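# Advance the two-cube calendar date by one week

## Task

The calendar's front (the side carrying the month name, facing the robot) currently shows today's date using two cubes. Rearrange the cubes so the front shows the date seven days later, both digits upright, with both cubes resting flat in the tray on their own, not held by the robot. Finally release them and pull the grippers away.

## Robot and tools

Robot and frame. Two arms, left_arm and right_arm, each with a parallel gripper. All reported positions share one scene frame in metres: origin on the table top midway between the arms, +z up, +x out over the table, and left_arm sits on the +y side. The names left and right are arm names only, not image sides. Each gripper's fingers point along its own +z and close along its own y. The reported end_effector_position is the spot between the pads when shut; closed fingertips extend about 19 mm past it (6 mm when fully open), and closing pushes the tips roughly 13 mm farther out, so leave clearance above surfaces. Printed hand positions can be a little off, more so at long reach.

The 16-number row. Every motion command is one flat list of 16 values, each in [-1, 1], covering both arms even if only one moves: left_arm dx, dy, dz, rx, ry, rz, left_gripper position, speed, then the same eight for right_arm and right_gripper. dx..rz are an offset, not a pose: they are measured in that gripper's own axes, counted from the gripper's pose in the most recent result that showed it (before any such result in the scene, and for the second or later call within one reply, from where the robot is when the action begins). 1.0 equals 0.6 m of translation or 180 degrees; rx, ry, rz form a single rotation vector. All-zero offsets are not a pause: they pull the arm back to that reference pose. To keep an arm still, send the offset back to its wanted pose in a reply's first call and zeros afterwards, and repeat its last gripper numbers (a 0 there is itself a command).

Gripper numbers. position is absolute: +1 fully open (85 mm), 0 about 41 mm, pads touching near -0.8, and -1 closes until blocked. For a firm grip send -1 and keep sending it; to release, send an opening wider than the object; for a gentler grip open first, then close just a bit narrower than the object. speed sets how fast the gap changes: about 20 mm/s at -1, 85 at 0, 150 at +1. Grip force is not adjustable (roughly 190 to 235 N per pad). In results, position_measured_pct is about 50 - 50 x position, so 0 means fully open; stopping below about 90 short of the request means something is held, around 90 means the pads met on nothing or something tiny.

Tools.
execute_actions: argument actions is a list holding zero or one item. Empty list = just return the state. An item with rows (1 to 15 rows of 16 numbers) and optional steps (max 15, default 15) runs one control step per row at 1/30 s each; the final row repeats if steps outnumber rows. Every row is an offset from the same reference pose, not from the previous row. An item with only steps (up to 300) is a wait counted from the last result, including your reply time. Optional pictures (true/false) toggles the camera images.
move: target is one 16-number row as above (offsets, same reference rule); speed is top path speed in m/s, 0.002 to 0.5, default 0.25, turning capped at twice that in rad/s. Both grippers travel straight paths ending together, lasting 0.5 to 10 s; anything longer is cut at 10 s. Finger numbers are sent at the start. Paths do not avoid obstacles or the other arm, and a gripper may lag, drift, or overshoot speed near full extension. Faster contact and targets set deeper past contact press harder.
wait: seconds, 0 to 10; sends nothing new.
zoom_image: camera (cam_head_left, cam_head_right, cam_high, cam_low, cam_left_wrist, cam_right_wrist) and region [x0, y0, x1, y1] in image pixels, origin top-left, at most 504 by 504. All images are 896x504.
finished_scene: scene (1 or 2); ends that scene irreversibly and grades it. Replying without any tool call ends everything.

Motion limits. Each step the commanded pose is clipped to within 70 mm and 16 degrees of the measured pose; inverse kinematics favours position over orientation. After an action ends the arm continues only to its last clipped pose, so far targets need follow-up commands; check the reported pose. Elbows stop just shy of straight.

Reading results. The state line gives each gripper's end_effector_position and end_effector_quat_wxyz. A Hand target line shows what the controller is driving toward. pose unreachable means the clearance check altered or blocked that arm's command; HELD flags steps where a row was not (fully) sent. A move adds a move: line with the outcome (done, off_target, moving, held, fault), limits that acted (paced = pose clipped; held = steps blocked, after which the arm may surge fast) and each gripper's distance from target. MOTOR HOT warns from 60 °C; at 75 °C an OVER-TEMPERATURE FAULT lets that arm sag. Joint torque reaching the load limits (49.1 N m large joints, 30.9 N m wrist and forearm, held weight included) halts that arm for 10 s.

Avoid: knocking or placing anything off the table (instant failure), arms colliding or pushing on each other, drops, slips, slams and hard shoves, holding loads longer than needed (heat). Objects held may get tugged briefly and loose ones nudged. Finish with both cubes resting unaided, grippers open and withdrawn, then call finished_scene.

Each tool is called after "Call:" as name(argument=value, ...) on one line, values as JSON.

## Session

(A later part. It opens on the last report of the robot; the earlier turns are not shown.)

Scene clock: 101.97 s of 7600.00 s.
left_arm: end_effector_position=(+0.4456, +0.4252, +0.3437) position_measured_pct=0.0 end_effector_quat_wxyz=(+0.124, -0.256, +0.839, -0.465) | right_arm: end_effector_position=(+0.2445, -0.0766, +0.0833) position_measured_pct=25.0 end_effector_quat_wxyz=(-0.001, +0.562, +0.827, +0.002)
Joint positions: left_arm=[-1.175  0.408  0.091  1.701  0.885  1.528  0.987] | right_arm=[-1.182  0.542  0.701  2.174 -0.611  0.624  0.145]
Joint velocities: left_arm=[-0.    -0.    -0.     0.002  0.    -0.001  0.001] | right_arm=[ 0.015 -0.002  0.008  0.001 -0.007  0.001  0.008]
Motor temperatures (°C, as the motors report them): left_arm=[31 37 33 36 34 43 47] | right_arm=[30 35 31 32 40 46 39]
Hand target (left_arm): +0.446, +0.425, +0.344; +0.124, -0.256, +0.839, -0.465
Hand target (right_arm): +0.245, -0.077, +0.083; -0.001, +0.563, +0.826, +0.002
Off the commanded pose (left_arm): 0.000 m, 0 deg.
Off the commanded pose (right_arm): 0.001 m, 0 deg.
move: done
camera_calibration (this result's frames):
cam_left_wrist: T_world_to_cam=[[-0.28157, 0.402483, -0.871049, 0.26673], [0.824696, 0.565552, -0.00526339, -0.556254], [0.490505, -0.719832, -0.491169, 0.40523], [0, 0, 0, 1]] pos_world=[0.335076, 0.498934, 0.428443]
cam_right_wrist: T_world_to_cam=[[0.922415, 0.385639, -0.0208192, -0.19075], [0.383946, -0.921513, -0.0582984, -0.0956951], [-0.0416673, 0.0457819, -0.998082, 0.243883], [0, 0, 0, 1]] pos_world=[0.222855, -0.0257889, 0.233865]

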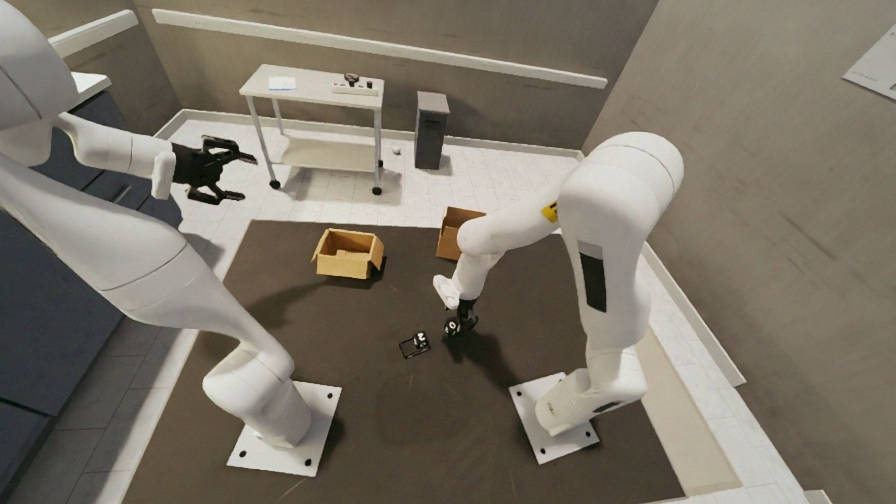

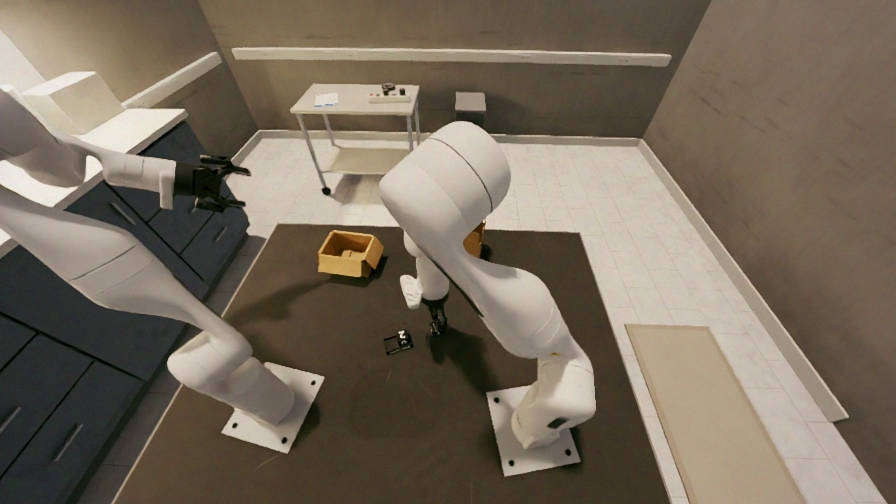

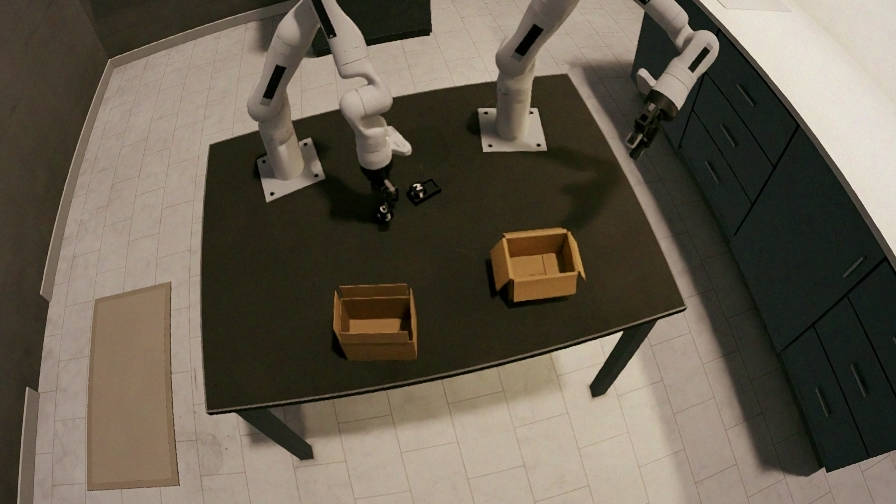

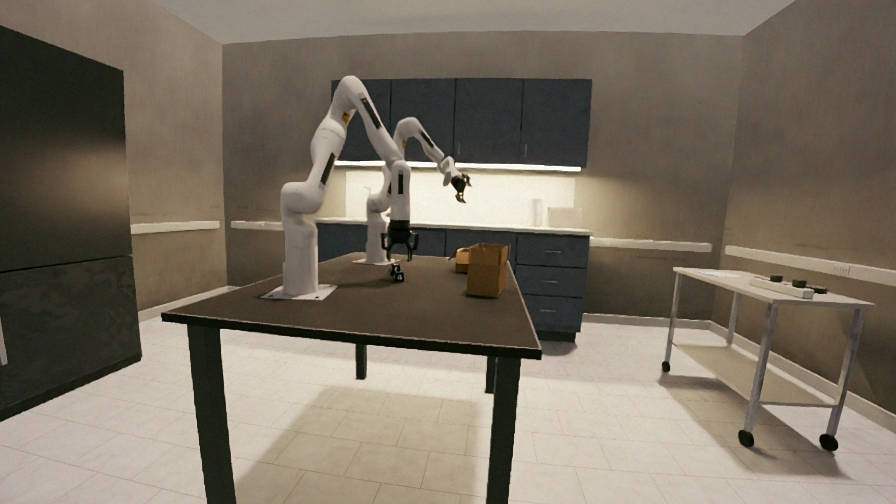

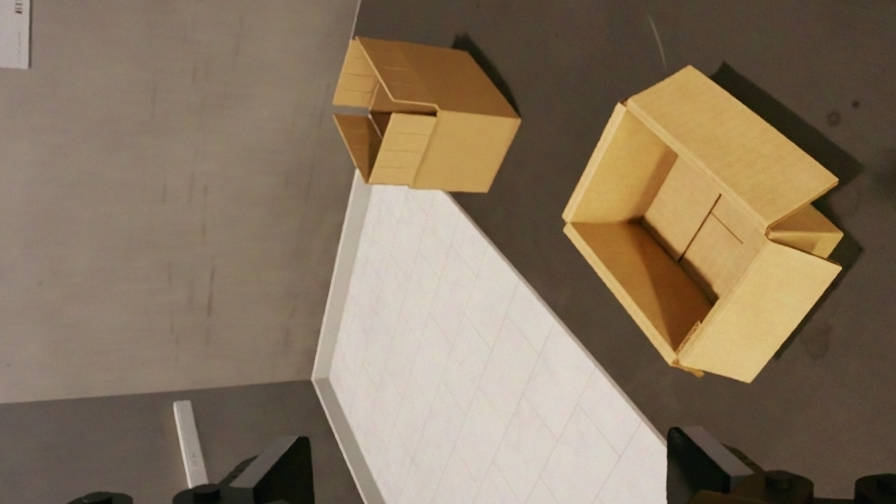

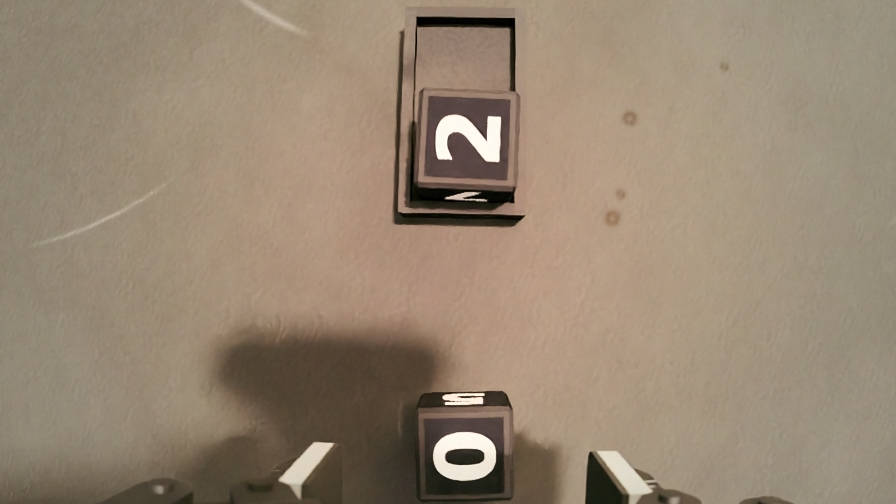

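Call:
move(target=[0,0,0,0,0,0,1,0,0,0,0.087,0,0,0,0.5,0], speed=0.1)

Call:
execute_actions(actions=[{"rows":[[0,0,0,0,0,0,1,0,0,0,0,0,0,0,-1,0.3]],"steps":15}], pictures=false)

Call:
move(target=[0,0,0,0,0,0,1,0,0,0,-0.08,0,0,0,-1,0], speed=0.12)

Call:
zoom_image(camera="cam_right_wrist", region=[340,0,600,260])

Scene clock: 106.80 s of 7600.00 s.
left_arm: end_effector_position=(+0.4456, +0.4252, +0.3437) position_measured_pct=0.0 end_effector_quat_wxyz=(+0.124, -0.256, +0.839, -0.465) | right_arm: end_effector_position=(+0.2441, -0.0757, +0.0311) position_measured_pct=25.0 end_effector_quat_wxyz=(-0.002, +0.562, +0.827, +0.002)
Joint positions: left_arm=[-1.175  0.408  0.091  1.701  0.885  1.528  0.987] | right_arm=[-1.06   0.653  0.537  2.21  -0.772  0.467  0.284]
Joint velocities: left_arm=[-0.    -0.001 -0.     0.    -0.     0.001  0.002] | right_arm=[ 0.009  0.007  0.004  0.001 -0.003 -0.001  0.003]
Motor temperatures (°C, as the motors report them): left_arm=[31 37 33 36 34 43 47] | right_arm=[30 35 31 32 40 46 39]
Hand target (left_arm): +0.446, +0.425, +0.344; +0.124, -0.256, +0.839, -0.465
Hand target (right_arm): +0.244, -0.076, +0.031; -0.001, +0.562, +0.827, +0.002
Off the commanded pose (left_arm): 0.000 m, 0 deg.
Off the commanded pose (right_arm): 0.001 m, 0 deg.
After step 90, 1.00 s passed at rest.
move: done
camera_calibration (this result's frames):
cam_left_wrist: T_world_to_cam=[[-0.28157, 0.402483, -0.871049, 0.266729], [0.824695, 0.565553, -0.00526304, -0.556255], [0.490506, -0.719831, -0.491169, 0.405229], [0, 0, 0, 1]] pos_world=[0.335077, 0.498935, 0.428442]
cam_right_wrist: T_world_to_cam=[[0.921801, 0.387121, -0.0205191, -0.191603], [0.385388, -0.920831, -0.0595458, -0.0979637], [-0.0419461, 0.0469816, -0.998015, 0.191874], [0, 0, 0, 1]] pos_world=[0.222423, -0.025049, 0.181728]

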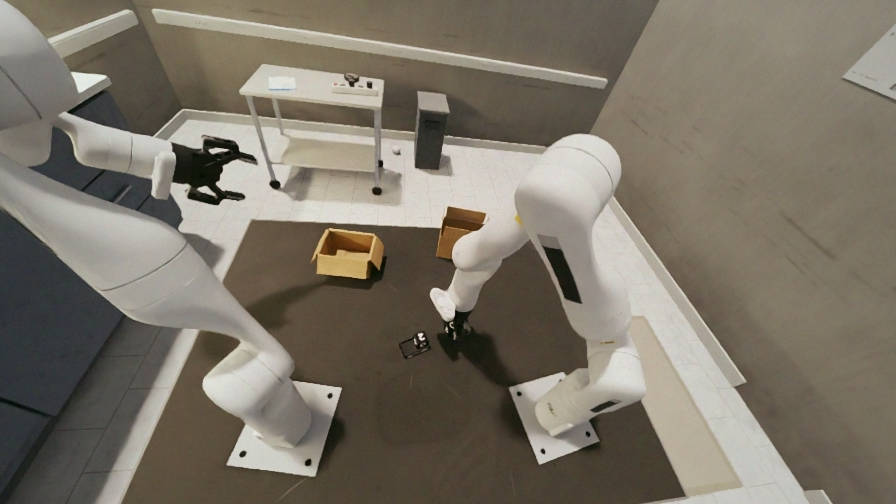

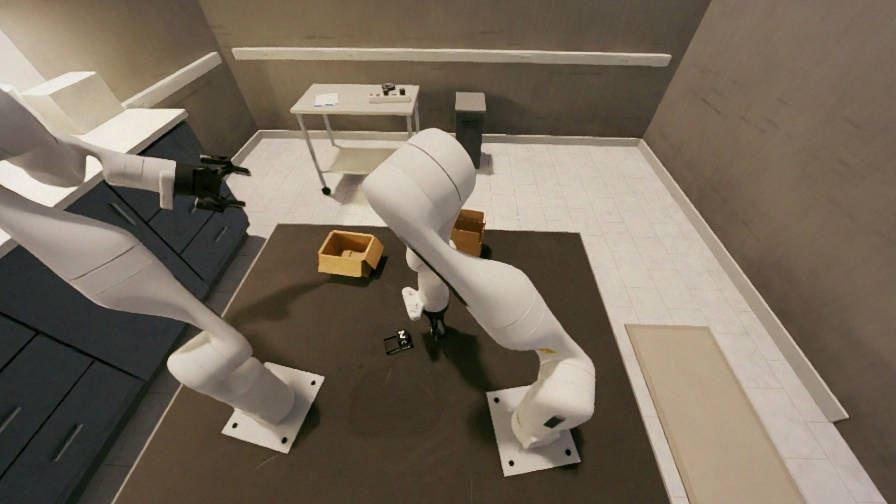

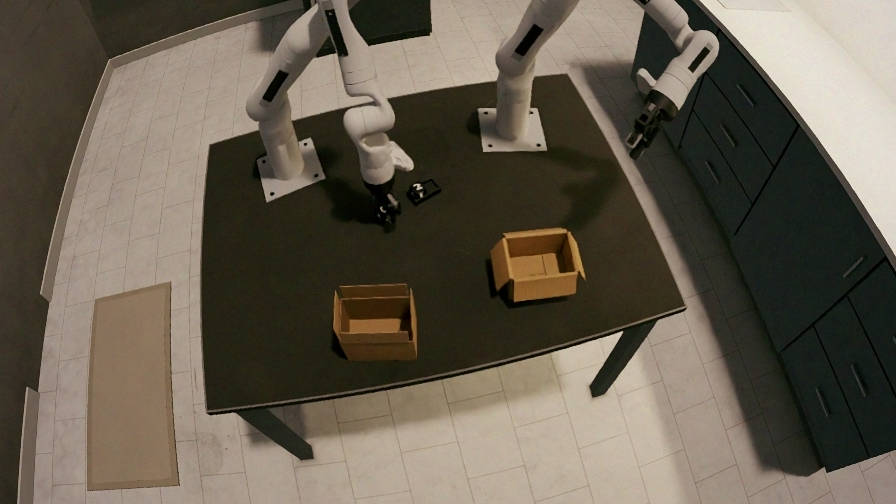

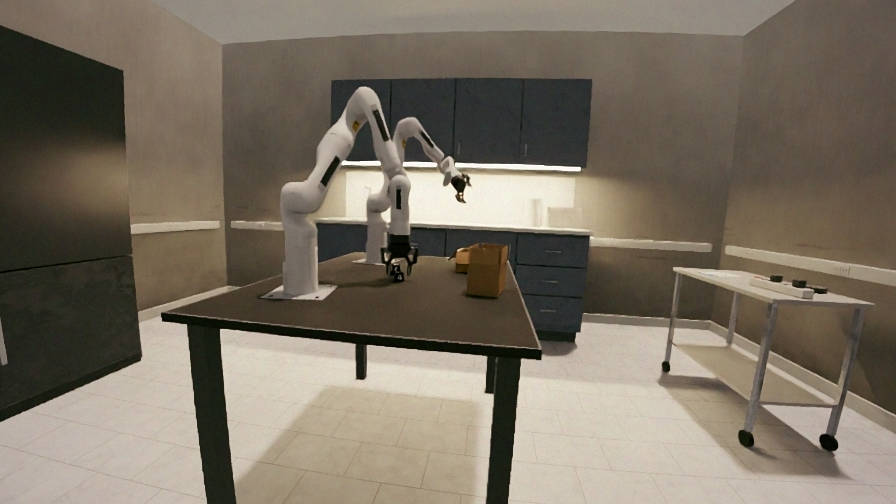

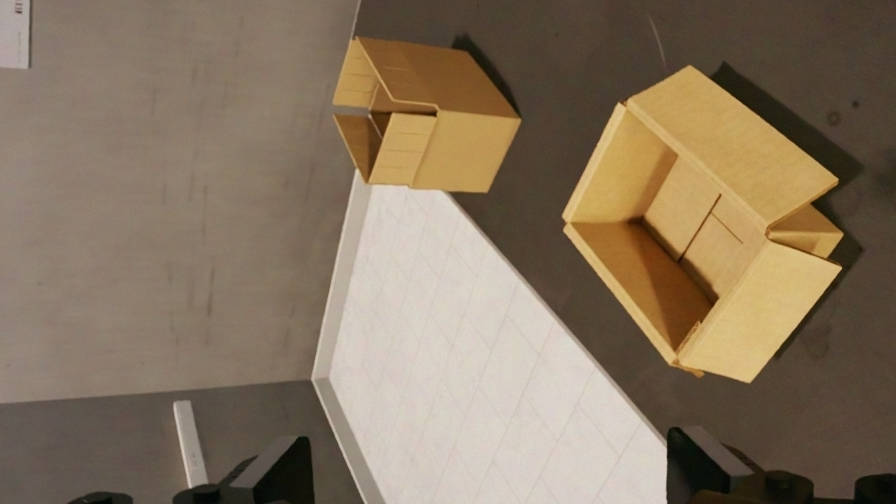

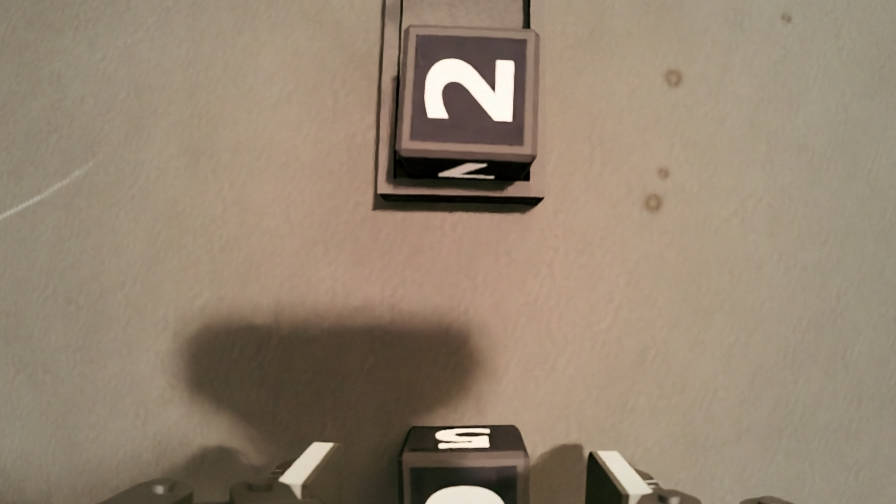

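Scene clock: 107.30 s of 7600.00 s.
left_arm: end_effector_position=(+0.4456, +0.4252, +0.3437) position_measured_pct=0.0 end_effector_quat_wxyz=(+0.124, -0.256, +0.839, -0.465) | right_arm: end_effector_position=(+0.2442, -0.0756, +0.0318) position_measured_pct=62.7 end_effector_quat_wxyz=(-0.002, +0.562, +0.827, +0.003)
Joint positions: left_arm=[-1.175  0.408  0.091  1.701  0.885  1.528  0.987] | right_arm=[-1.06   0.651  0.538  2.211 -0.772  0.468  0.284]
Joint velocities: left_arm=[-0.001 -0.     0.    -0.001  0.    -0.    -0.   ] | right_arm=[ 0.001 -0.001 -0.     0.001 -0.001 -0.003  0.001]
Motor temperatures (°C, as the motors report them): left_arm=[31 37 33 36 34 43 47] | right_arm=[30 35 31 32 40 46 39]
Hand target (left_arm): +0.446, +0.425, +0.344; +0.124, -0.256, +0.839, -0.465
Hand target (right_arm): +0.244, -0.076, +0.031; -0.002, +0.562, +0.827, +0.002
Off the commanded pose (left_arm): 0.000 m, 0 deg.
Off the commanded pose (right_arm): 0.001 m, 0 deg.
Steps of this call (steps 1 to 15: all 15 steps of this action). Readings (end_effector_position | what the end effector reports):
1: left_arm (+0.4456, +0.4252, +0.3437) | right_arm (+0.2442, -0.0756, +0.0312) | left_arm position_measured_pct=0.0 | right_arm position_measured_pct=25.0
2: left_arm (+0.4456, +0.4252, +0.3437) | right_arm (+0.2441, -0.0755, +0.0312) | left_arm position_measured_pct=0.0 | right_arm position_measured_pct=25.8
4: left_arm (+0.4456, +0.4252, +0.3437) | right_arm (+0.2441, -0.0756, +0.0312) | left_arm position_measured_pct=0.0 | right_arm position_measured_pct=31.0
8: left_arm (+0.4456, +0.4252, +0.3437) | right_arm (+0.2441, -0.0757, +0.0311) | left_arm position_measured_pct=0.0 | right_arm position_measured_pct=44.8
15: the state above

Scene clock: 108.30 s of 7600.00 s.
left_arm: end_effector_position=(+0.4456, +0.4252, +0.3437) position_measured_pct=0.0 end_effector_quat_wxyz=(+0.124, -0.256, +0.839, -0.465) | right_arm: end_effector_position=(+0.2445, -0.0766, +0.0798) position_measured_pct=62.7 end_effector_quat_wxyz=(-0.001, +0.563, +0.827, +0.002)
Joint positions: left_arm=[-1.175  0.408  0.091  1.701  0.885  1.528  0.987] | right_arm=[-1.173  0.549  0.69   2.178 -0.623  0.613  0.156]
Joint velocities: left_arm=[-0.    -0.001 -0.    -0.001  0.001  0.    -0.001] | right_arm=[-0.009 -0.007 -0.004 -0.001  0.003 -0.001 -0.003]
Motor temperatures (°C, as the motors report them): left_arm=[31 37 33 36 34 43 47] | right_arm=[30 35 31 32 40 46 39]
Hand target (left_arm): +0.446, +0.425, +0.344; +0.124, -0.256, +0.839, -0.465
Hand target (right_arm): +0.244, -0.076, +0.080; -0.002, +0.562, +0.827, +0.002
Off the commanded pose (left_arm): 0.000 m, 0 deg.
Off the commanded pose (right_arm): 0.001 m, 0 deg.
move: done
camera_calibration (this result's frames):
cam_left_wrist: T_world_to_cam=[[-0.28157, 0.402482, -0.871049, 0.266729], [0.824694, 0.565555, -0.00526186, -0.556258], [0.490508, -0.719831, -0.491168, 0.405228], [0, 0, 0, 1]] pos_world=[0.335078, 0.498936, 0.428442]
cam_right_wrist: T_world_to_cam=[[0.922549, 0.385344, -0.0203121, -0.190942], [0.383628, -0.921573, -0.059443, -0.0957117], [-0.0416251, 0.0470468, -0.998025, 0.240393], [0, 0, 0, 1]] pos_world=[0.222877, -0.0259367, 0.23035]

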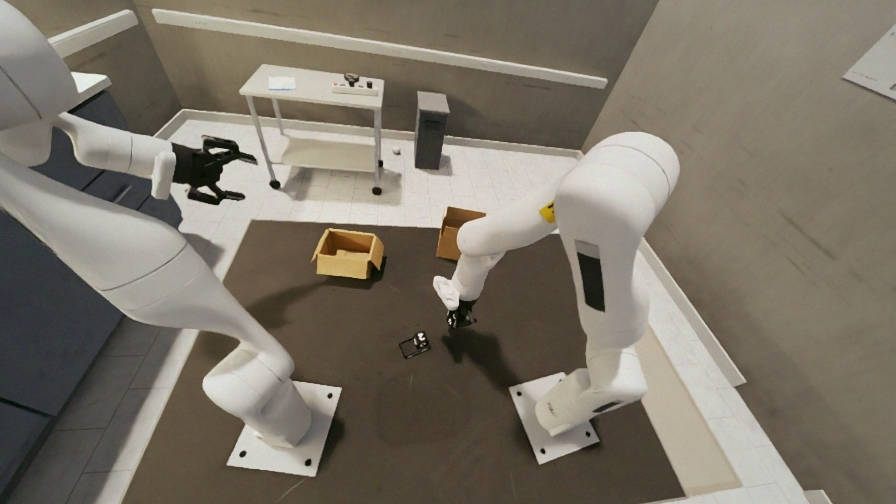

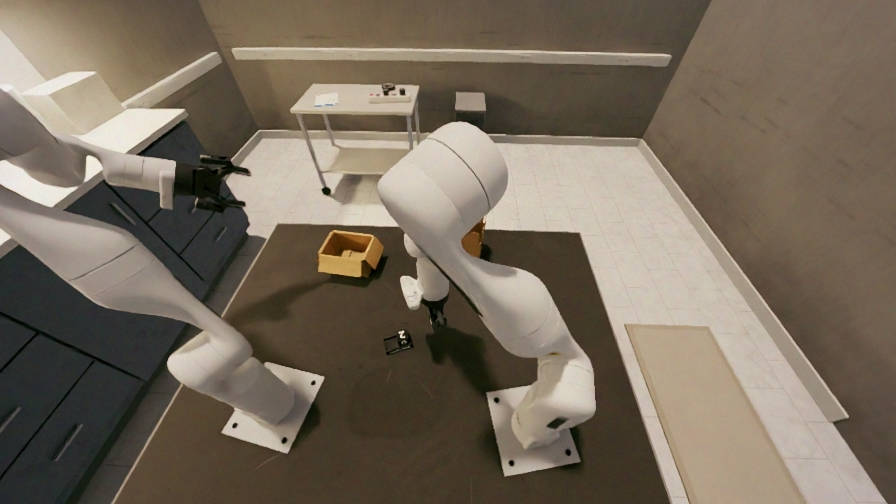

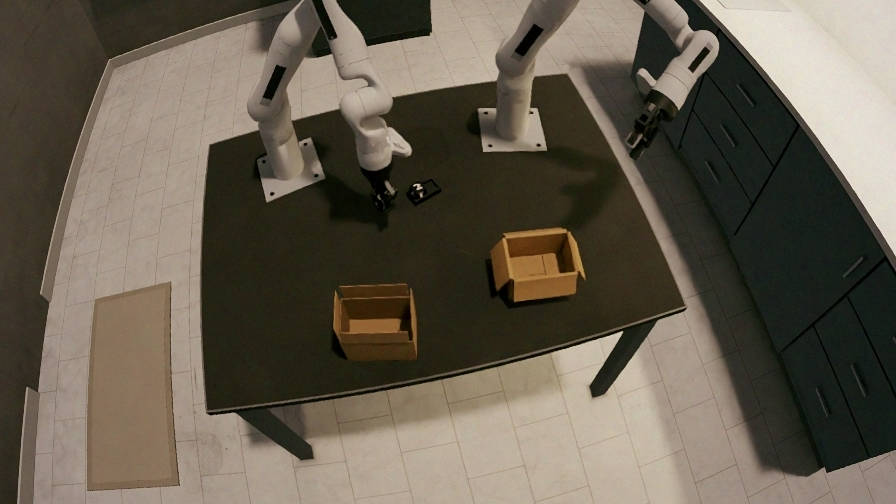

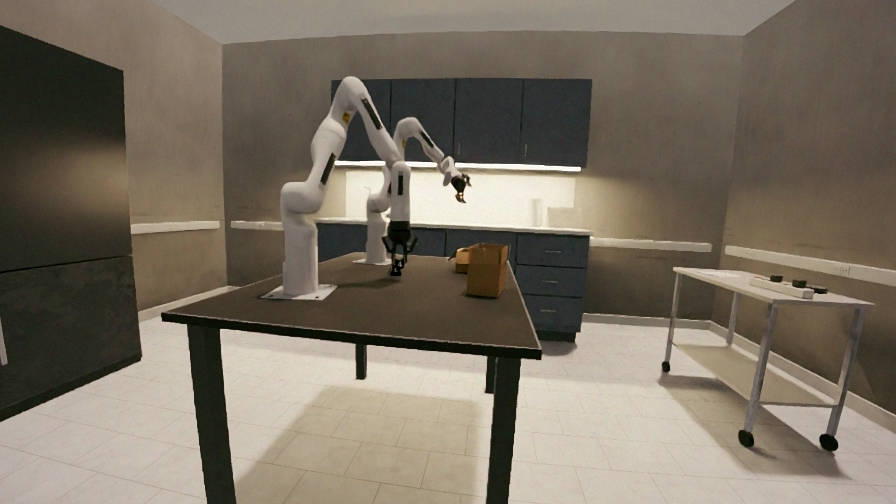

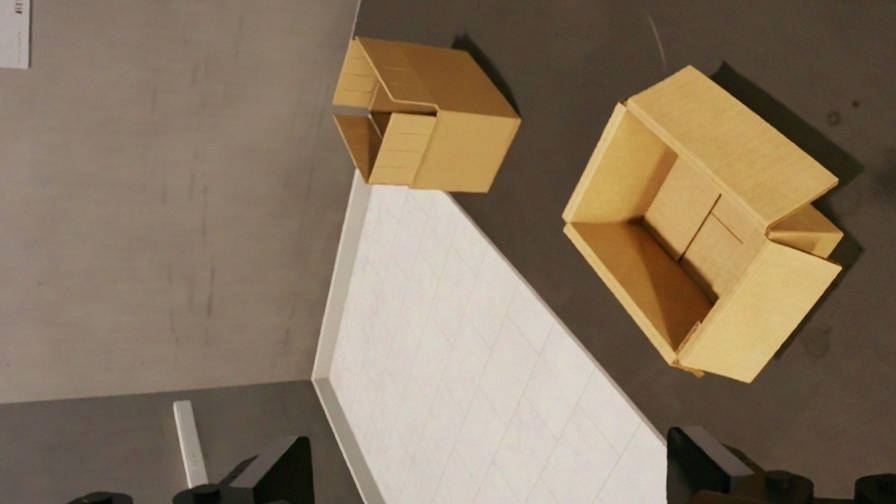

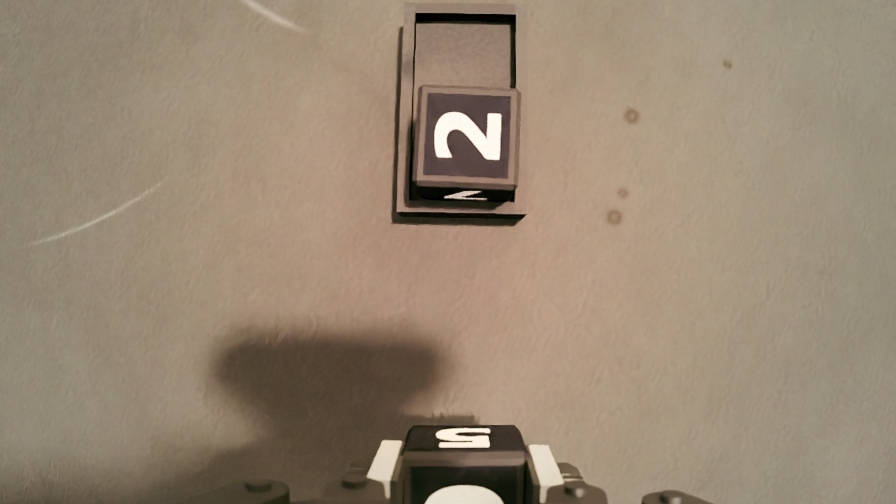

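Region (340, 0, 600, 260) of cam_right_wrist's 896x504 image, scaled by 1.938.

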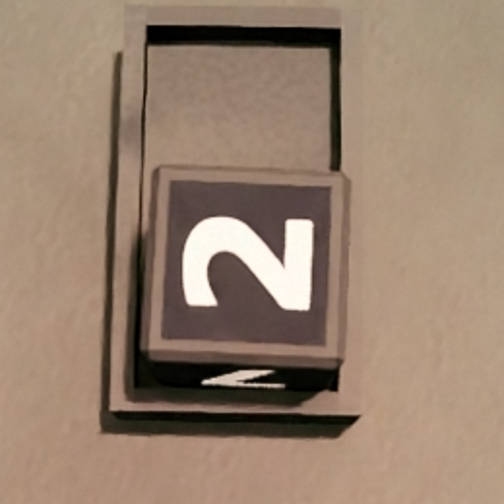

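Call:
move(target=[0,0,0,0,0,0,1,0,0.220,-0.002,0,0,0,0,-1,0], speed=0.15)

Scene clock: 111.47 s of 7600.00 s.
left_arm: end_effector_position=(+0.4456, +0.4252, +0.3437) position_measured_pct=0.0 end_effector_quat_wxyz=(+0.124, -0.256, +0.839, -0.465) | right_arm: end_effector_position=(+0.1954, +0.0460, +0.0810) position_measured_pct=62.7 end_effector_quat_wxyz=(-0.001, +0.563, +0.827, +0.003)
Joint positions: left_arm=[-1.175  0.408  0.091  1.701  0.885  1.528  0.987] | right_arm=[-1.433  0.665  0.706  1.951 -0.63   0.752 -0.17 ]
Joint velocities: left_arm=[-0.     0.001 -0.     0.    -0.    -0.     0.001] | right_arm=[-0.005  0.004 -0.004 -0.001  0.003  0.002 -0.003]
Motor temperatures (°C, as the motors report them): left_arm=[31 37 33 36 34 43 47] | right_arm=[30 35 31 32 40 46 39]
Hand target (left_arm): +0.446, +0.425, +0.344; +0.124, -0.256, +0.839, -0.465
Hand target (right_arm): +0.195, +0.046, +0.081; -0.001, +0.562, +0.827, +0.002
Off the commanded pose (left_arm): 0.000 m, 0 deg.
Off the commanded pose (right_arm): 0.001 m, 0 deg.
move: done
camera_calibration (this result's frames):
cam_left_wrist: T_world_to_cam=[[-0.28157, 0.402482, -0.871049, 0.266729], [0.824694, 0.565555, -0.00526136, -0.556259], [0.490509, -0.71983, -0.491167, 0.405227], [0, 0, 0, 1]] pos_world=[0.335079, 0.498936, 0.428441]
cam_right_wrist: T_world_to_cam=[[0.922757, 0.384899, -0.0192817, -0.192887], [0.383223, -0.921728, -0.059644, 0.0363019], [-0.0407294, 0.0476478, -0.998033, 0.233575], [0, 0, 0, 1]] pos_world=[0.173589, 0.096573, 0.231562]

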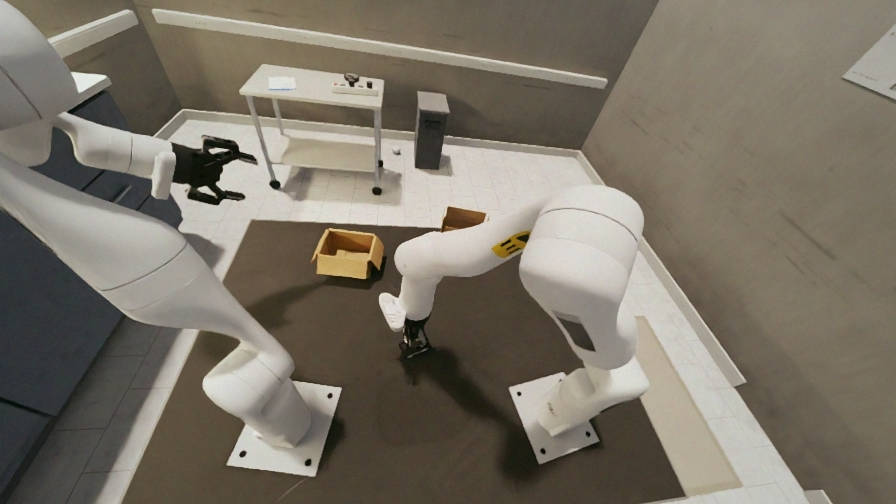

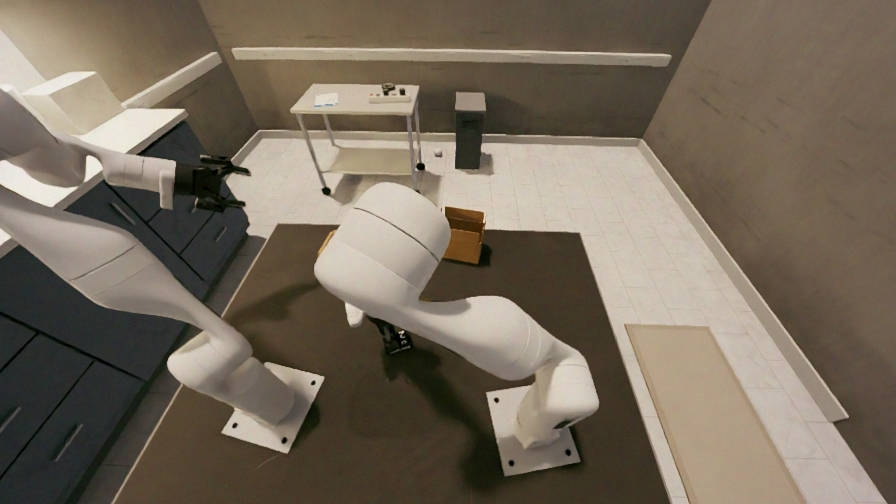

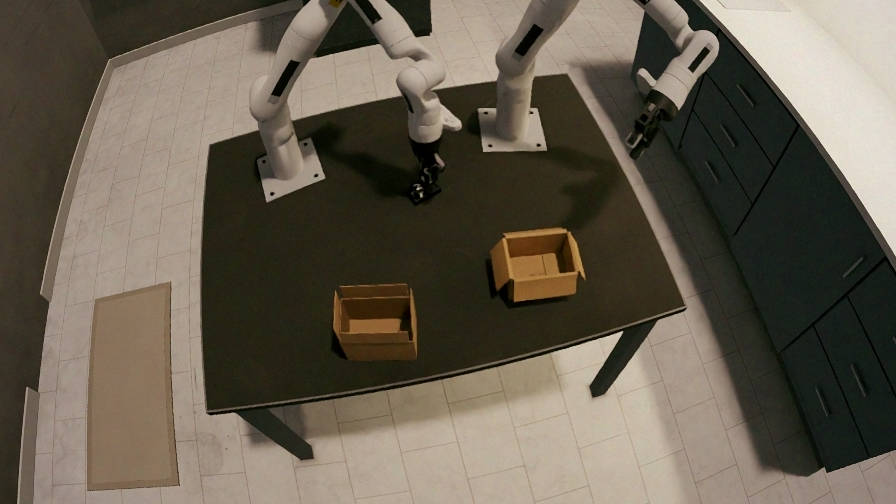

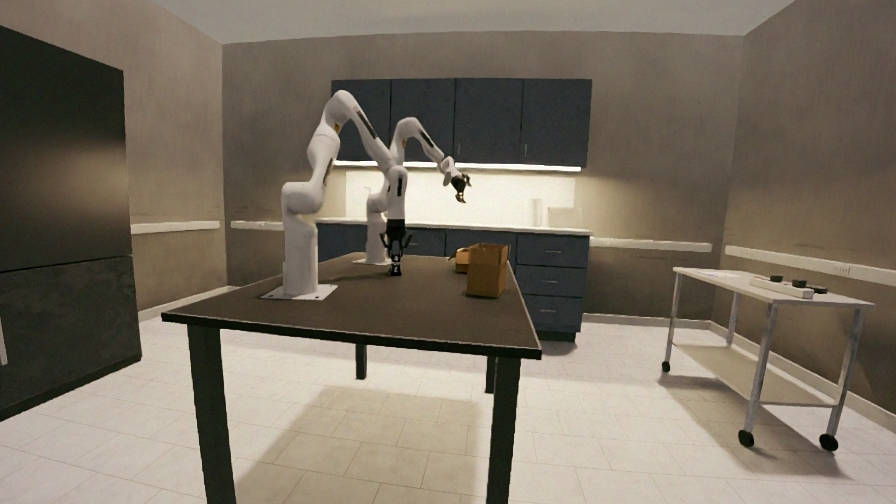

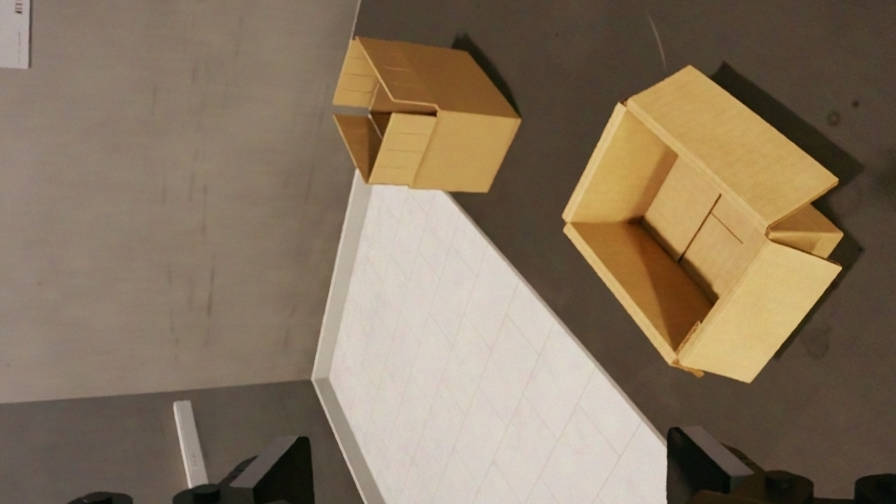

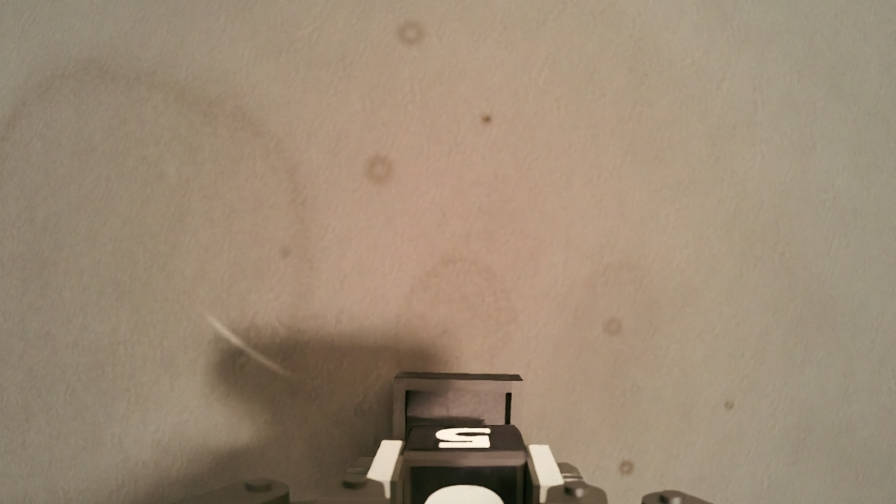

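Call:
move(target=[0,0,0,0,0,0,1,0,0,-0.0015,0.048,0,0,0,-1,0], speed=0.04)

Scene clock: 116.00 s of 7600.00 s.
left_arm: end_effector_position=(+0.4456, +0.4252, +0.3437) position_measured_pct=0.0 end_effector_quat_wxyz=(+0.124, -0.256, +0.839, -0.465) | right_arm: end_effector_position=(+0.1943, +0.0461, +0.0522) position_measured_pct=62.7 end_effector_quat_wxyz=(-0.002, +0.562, +0.827, +0.003)
Joint positions: left_arm=[-1.175  0.408  0.091  1.701  0.885  1.528  0.987] | right_arm=[-1.396  0.715  0.649  1.973 -0.688  0.679 -0.124]
Joint velocities: left_arm=[ 0.    -0.001 -0.001  0.    -0.     0.     0.   ] | right_arm=[ 0.004  0.003  0.002  0.    -0.     0.003  0.001]
Motor temperatures (°C, as the motors report them): left_arm=[31 37 33 36 34 43 47] | right_arm=[30 35 31 32 40 46 39]
Hand target (left_arm): +0.446, +0.425, +0.344; +0.124, -0.256, +0.839, -0.465
Hand target (right_arm): +0.194, +0.046, +0.052; -0.001, +0.563, +0.827, +0.003
Off the commanded pose (left_arm): 0.000 m, 0 deg.
Off the commanded pose (right_arm): 0.000 m, 0 deg.
After step 90, 0.60 s passed at rest.
move: done
camera_calibration (this result's frames):
cam_left_wrist: T_world_to_cam=[[-0.281569, 0.402482, -0.87105, 0.266729], [0.824693, 0.565556, -0.00526083, -0.55626], [0.49051, -0.71983, -0.491167, 0.405226], [0, 0, 0, 1]] pos_world=[0.335079, 0.498937, 0.428441]
cam_right_wrist: T_world_to_cam=[[0.922496, 0.385521, -0.019338, -0.192463], [0.383818, -0.921442, -0.0602309, 0.0350237], [-0.0410391, 0.0481405, -0.997997, 0.204848], [0, 0, 0, 1]] pos_world=[0.172511, 0.0966095, 0.202825]

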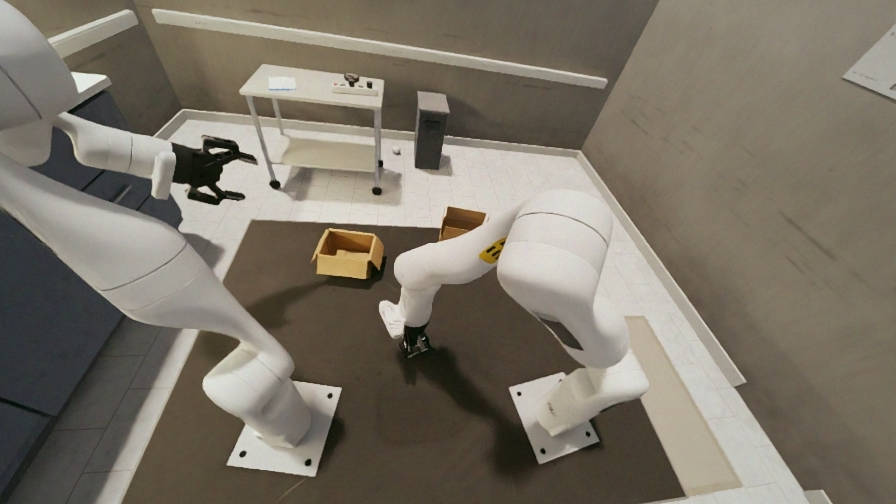

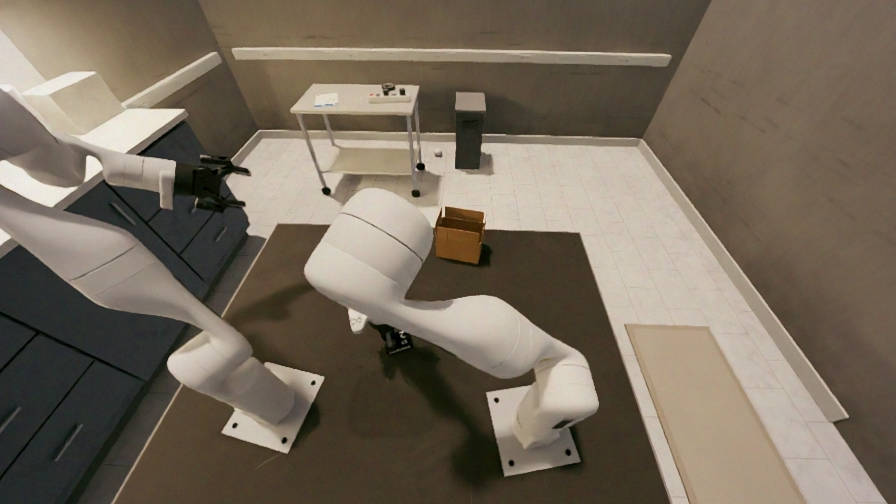

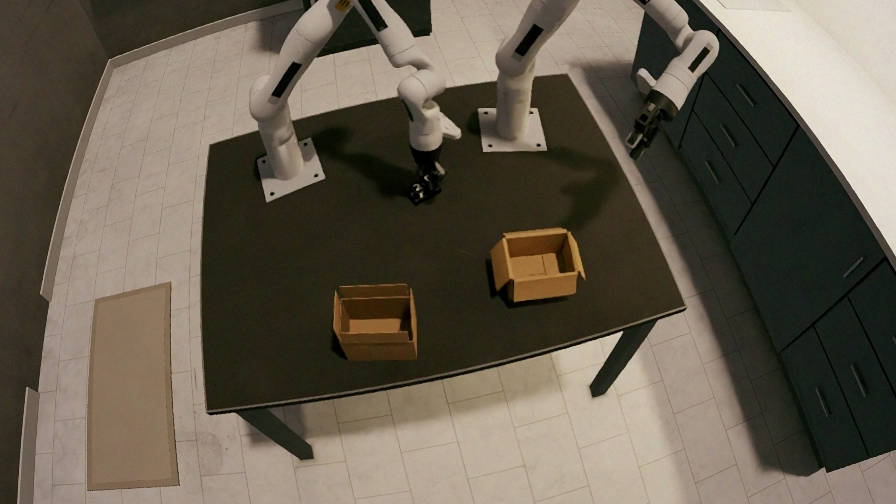

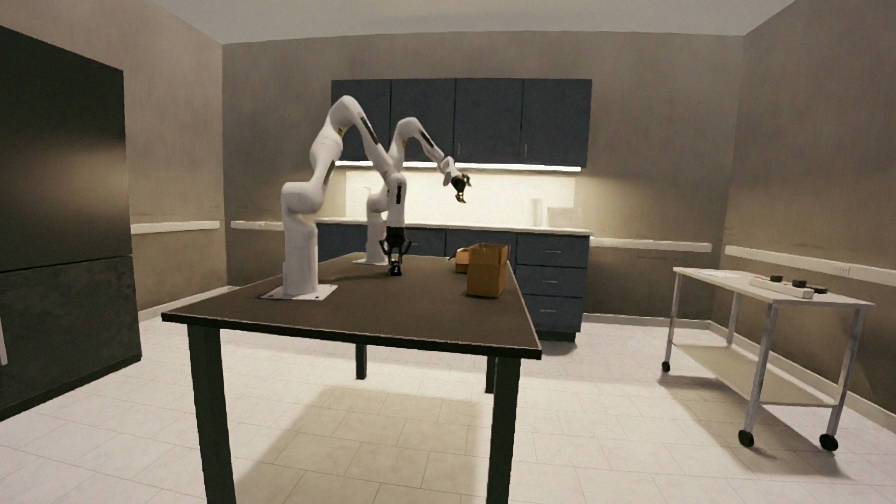

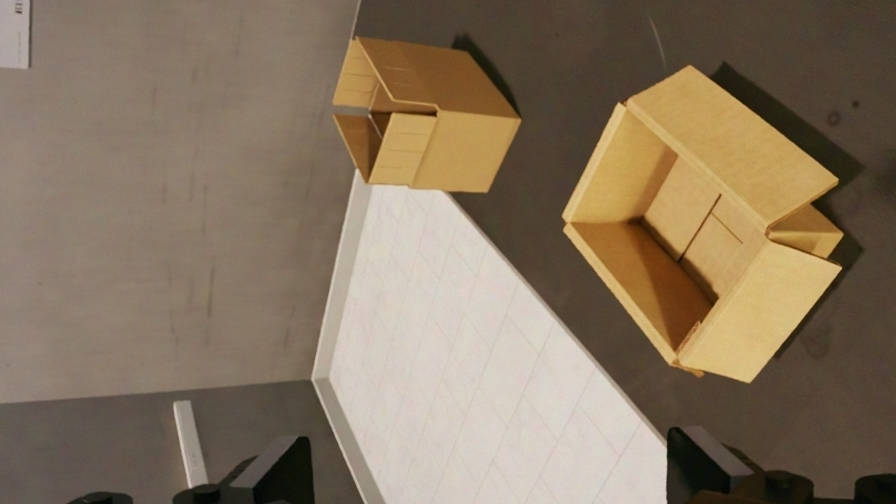

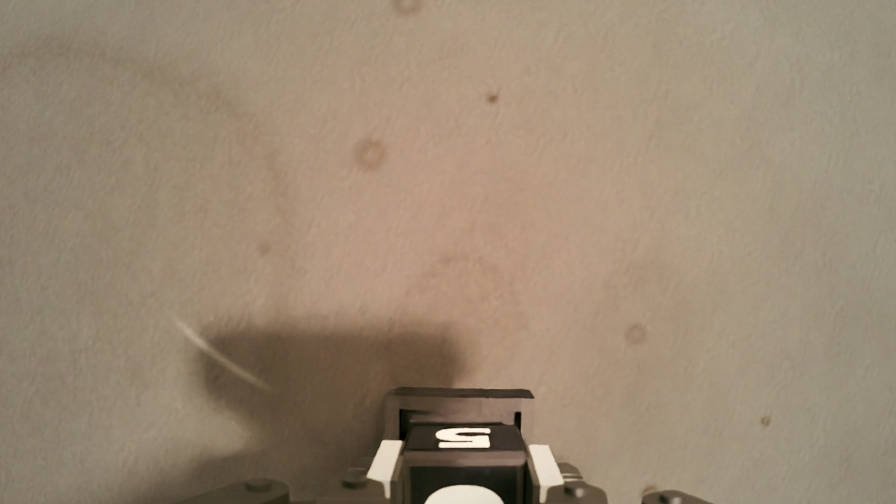

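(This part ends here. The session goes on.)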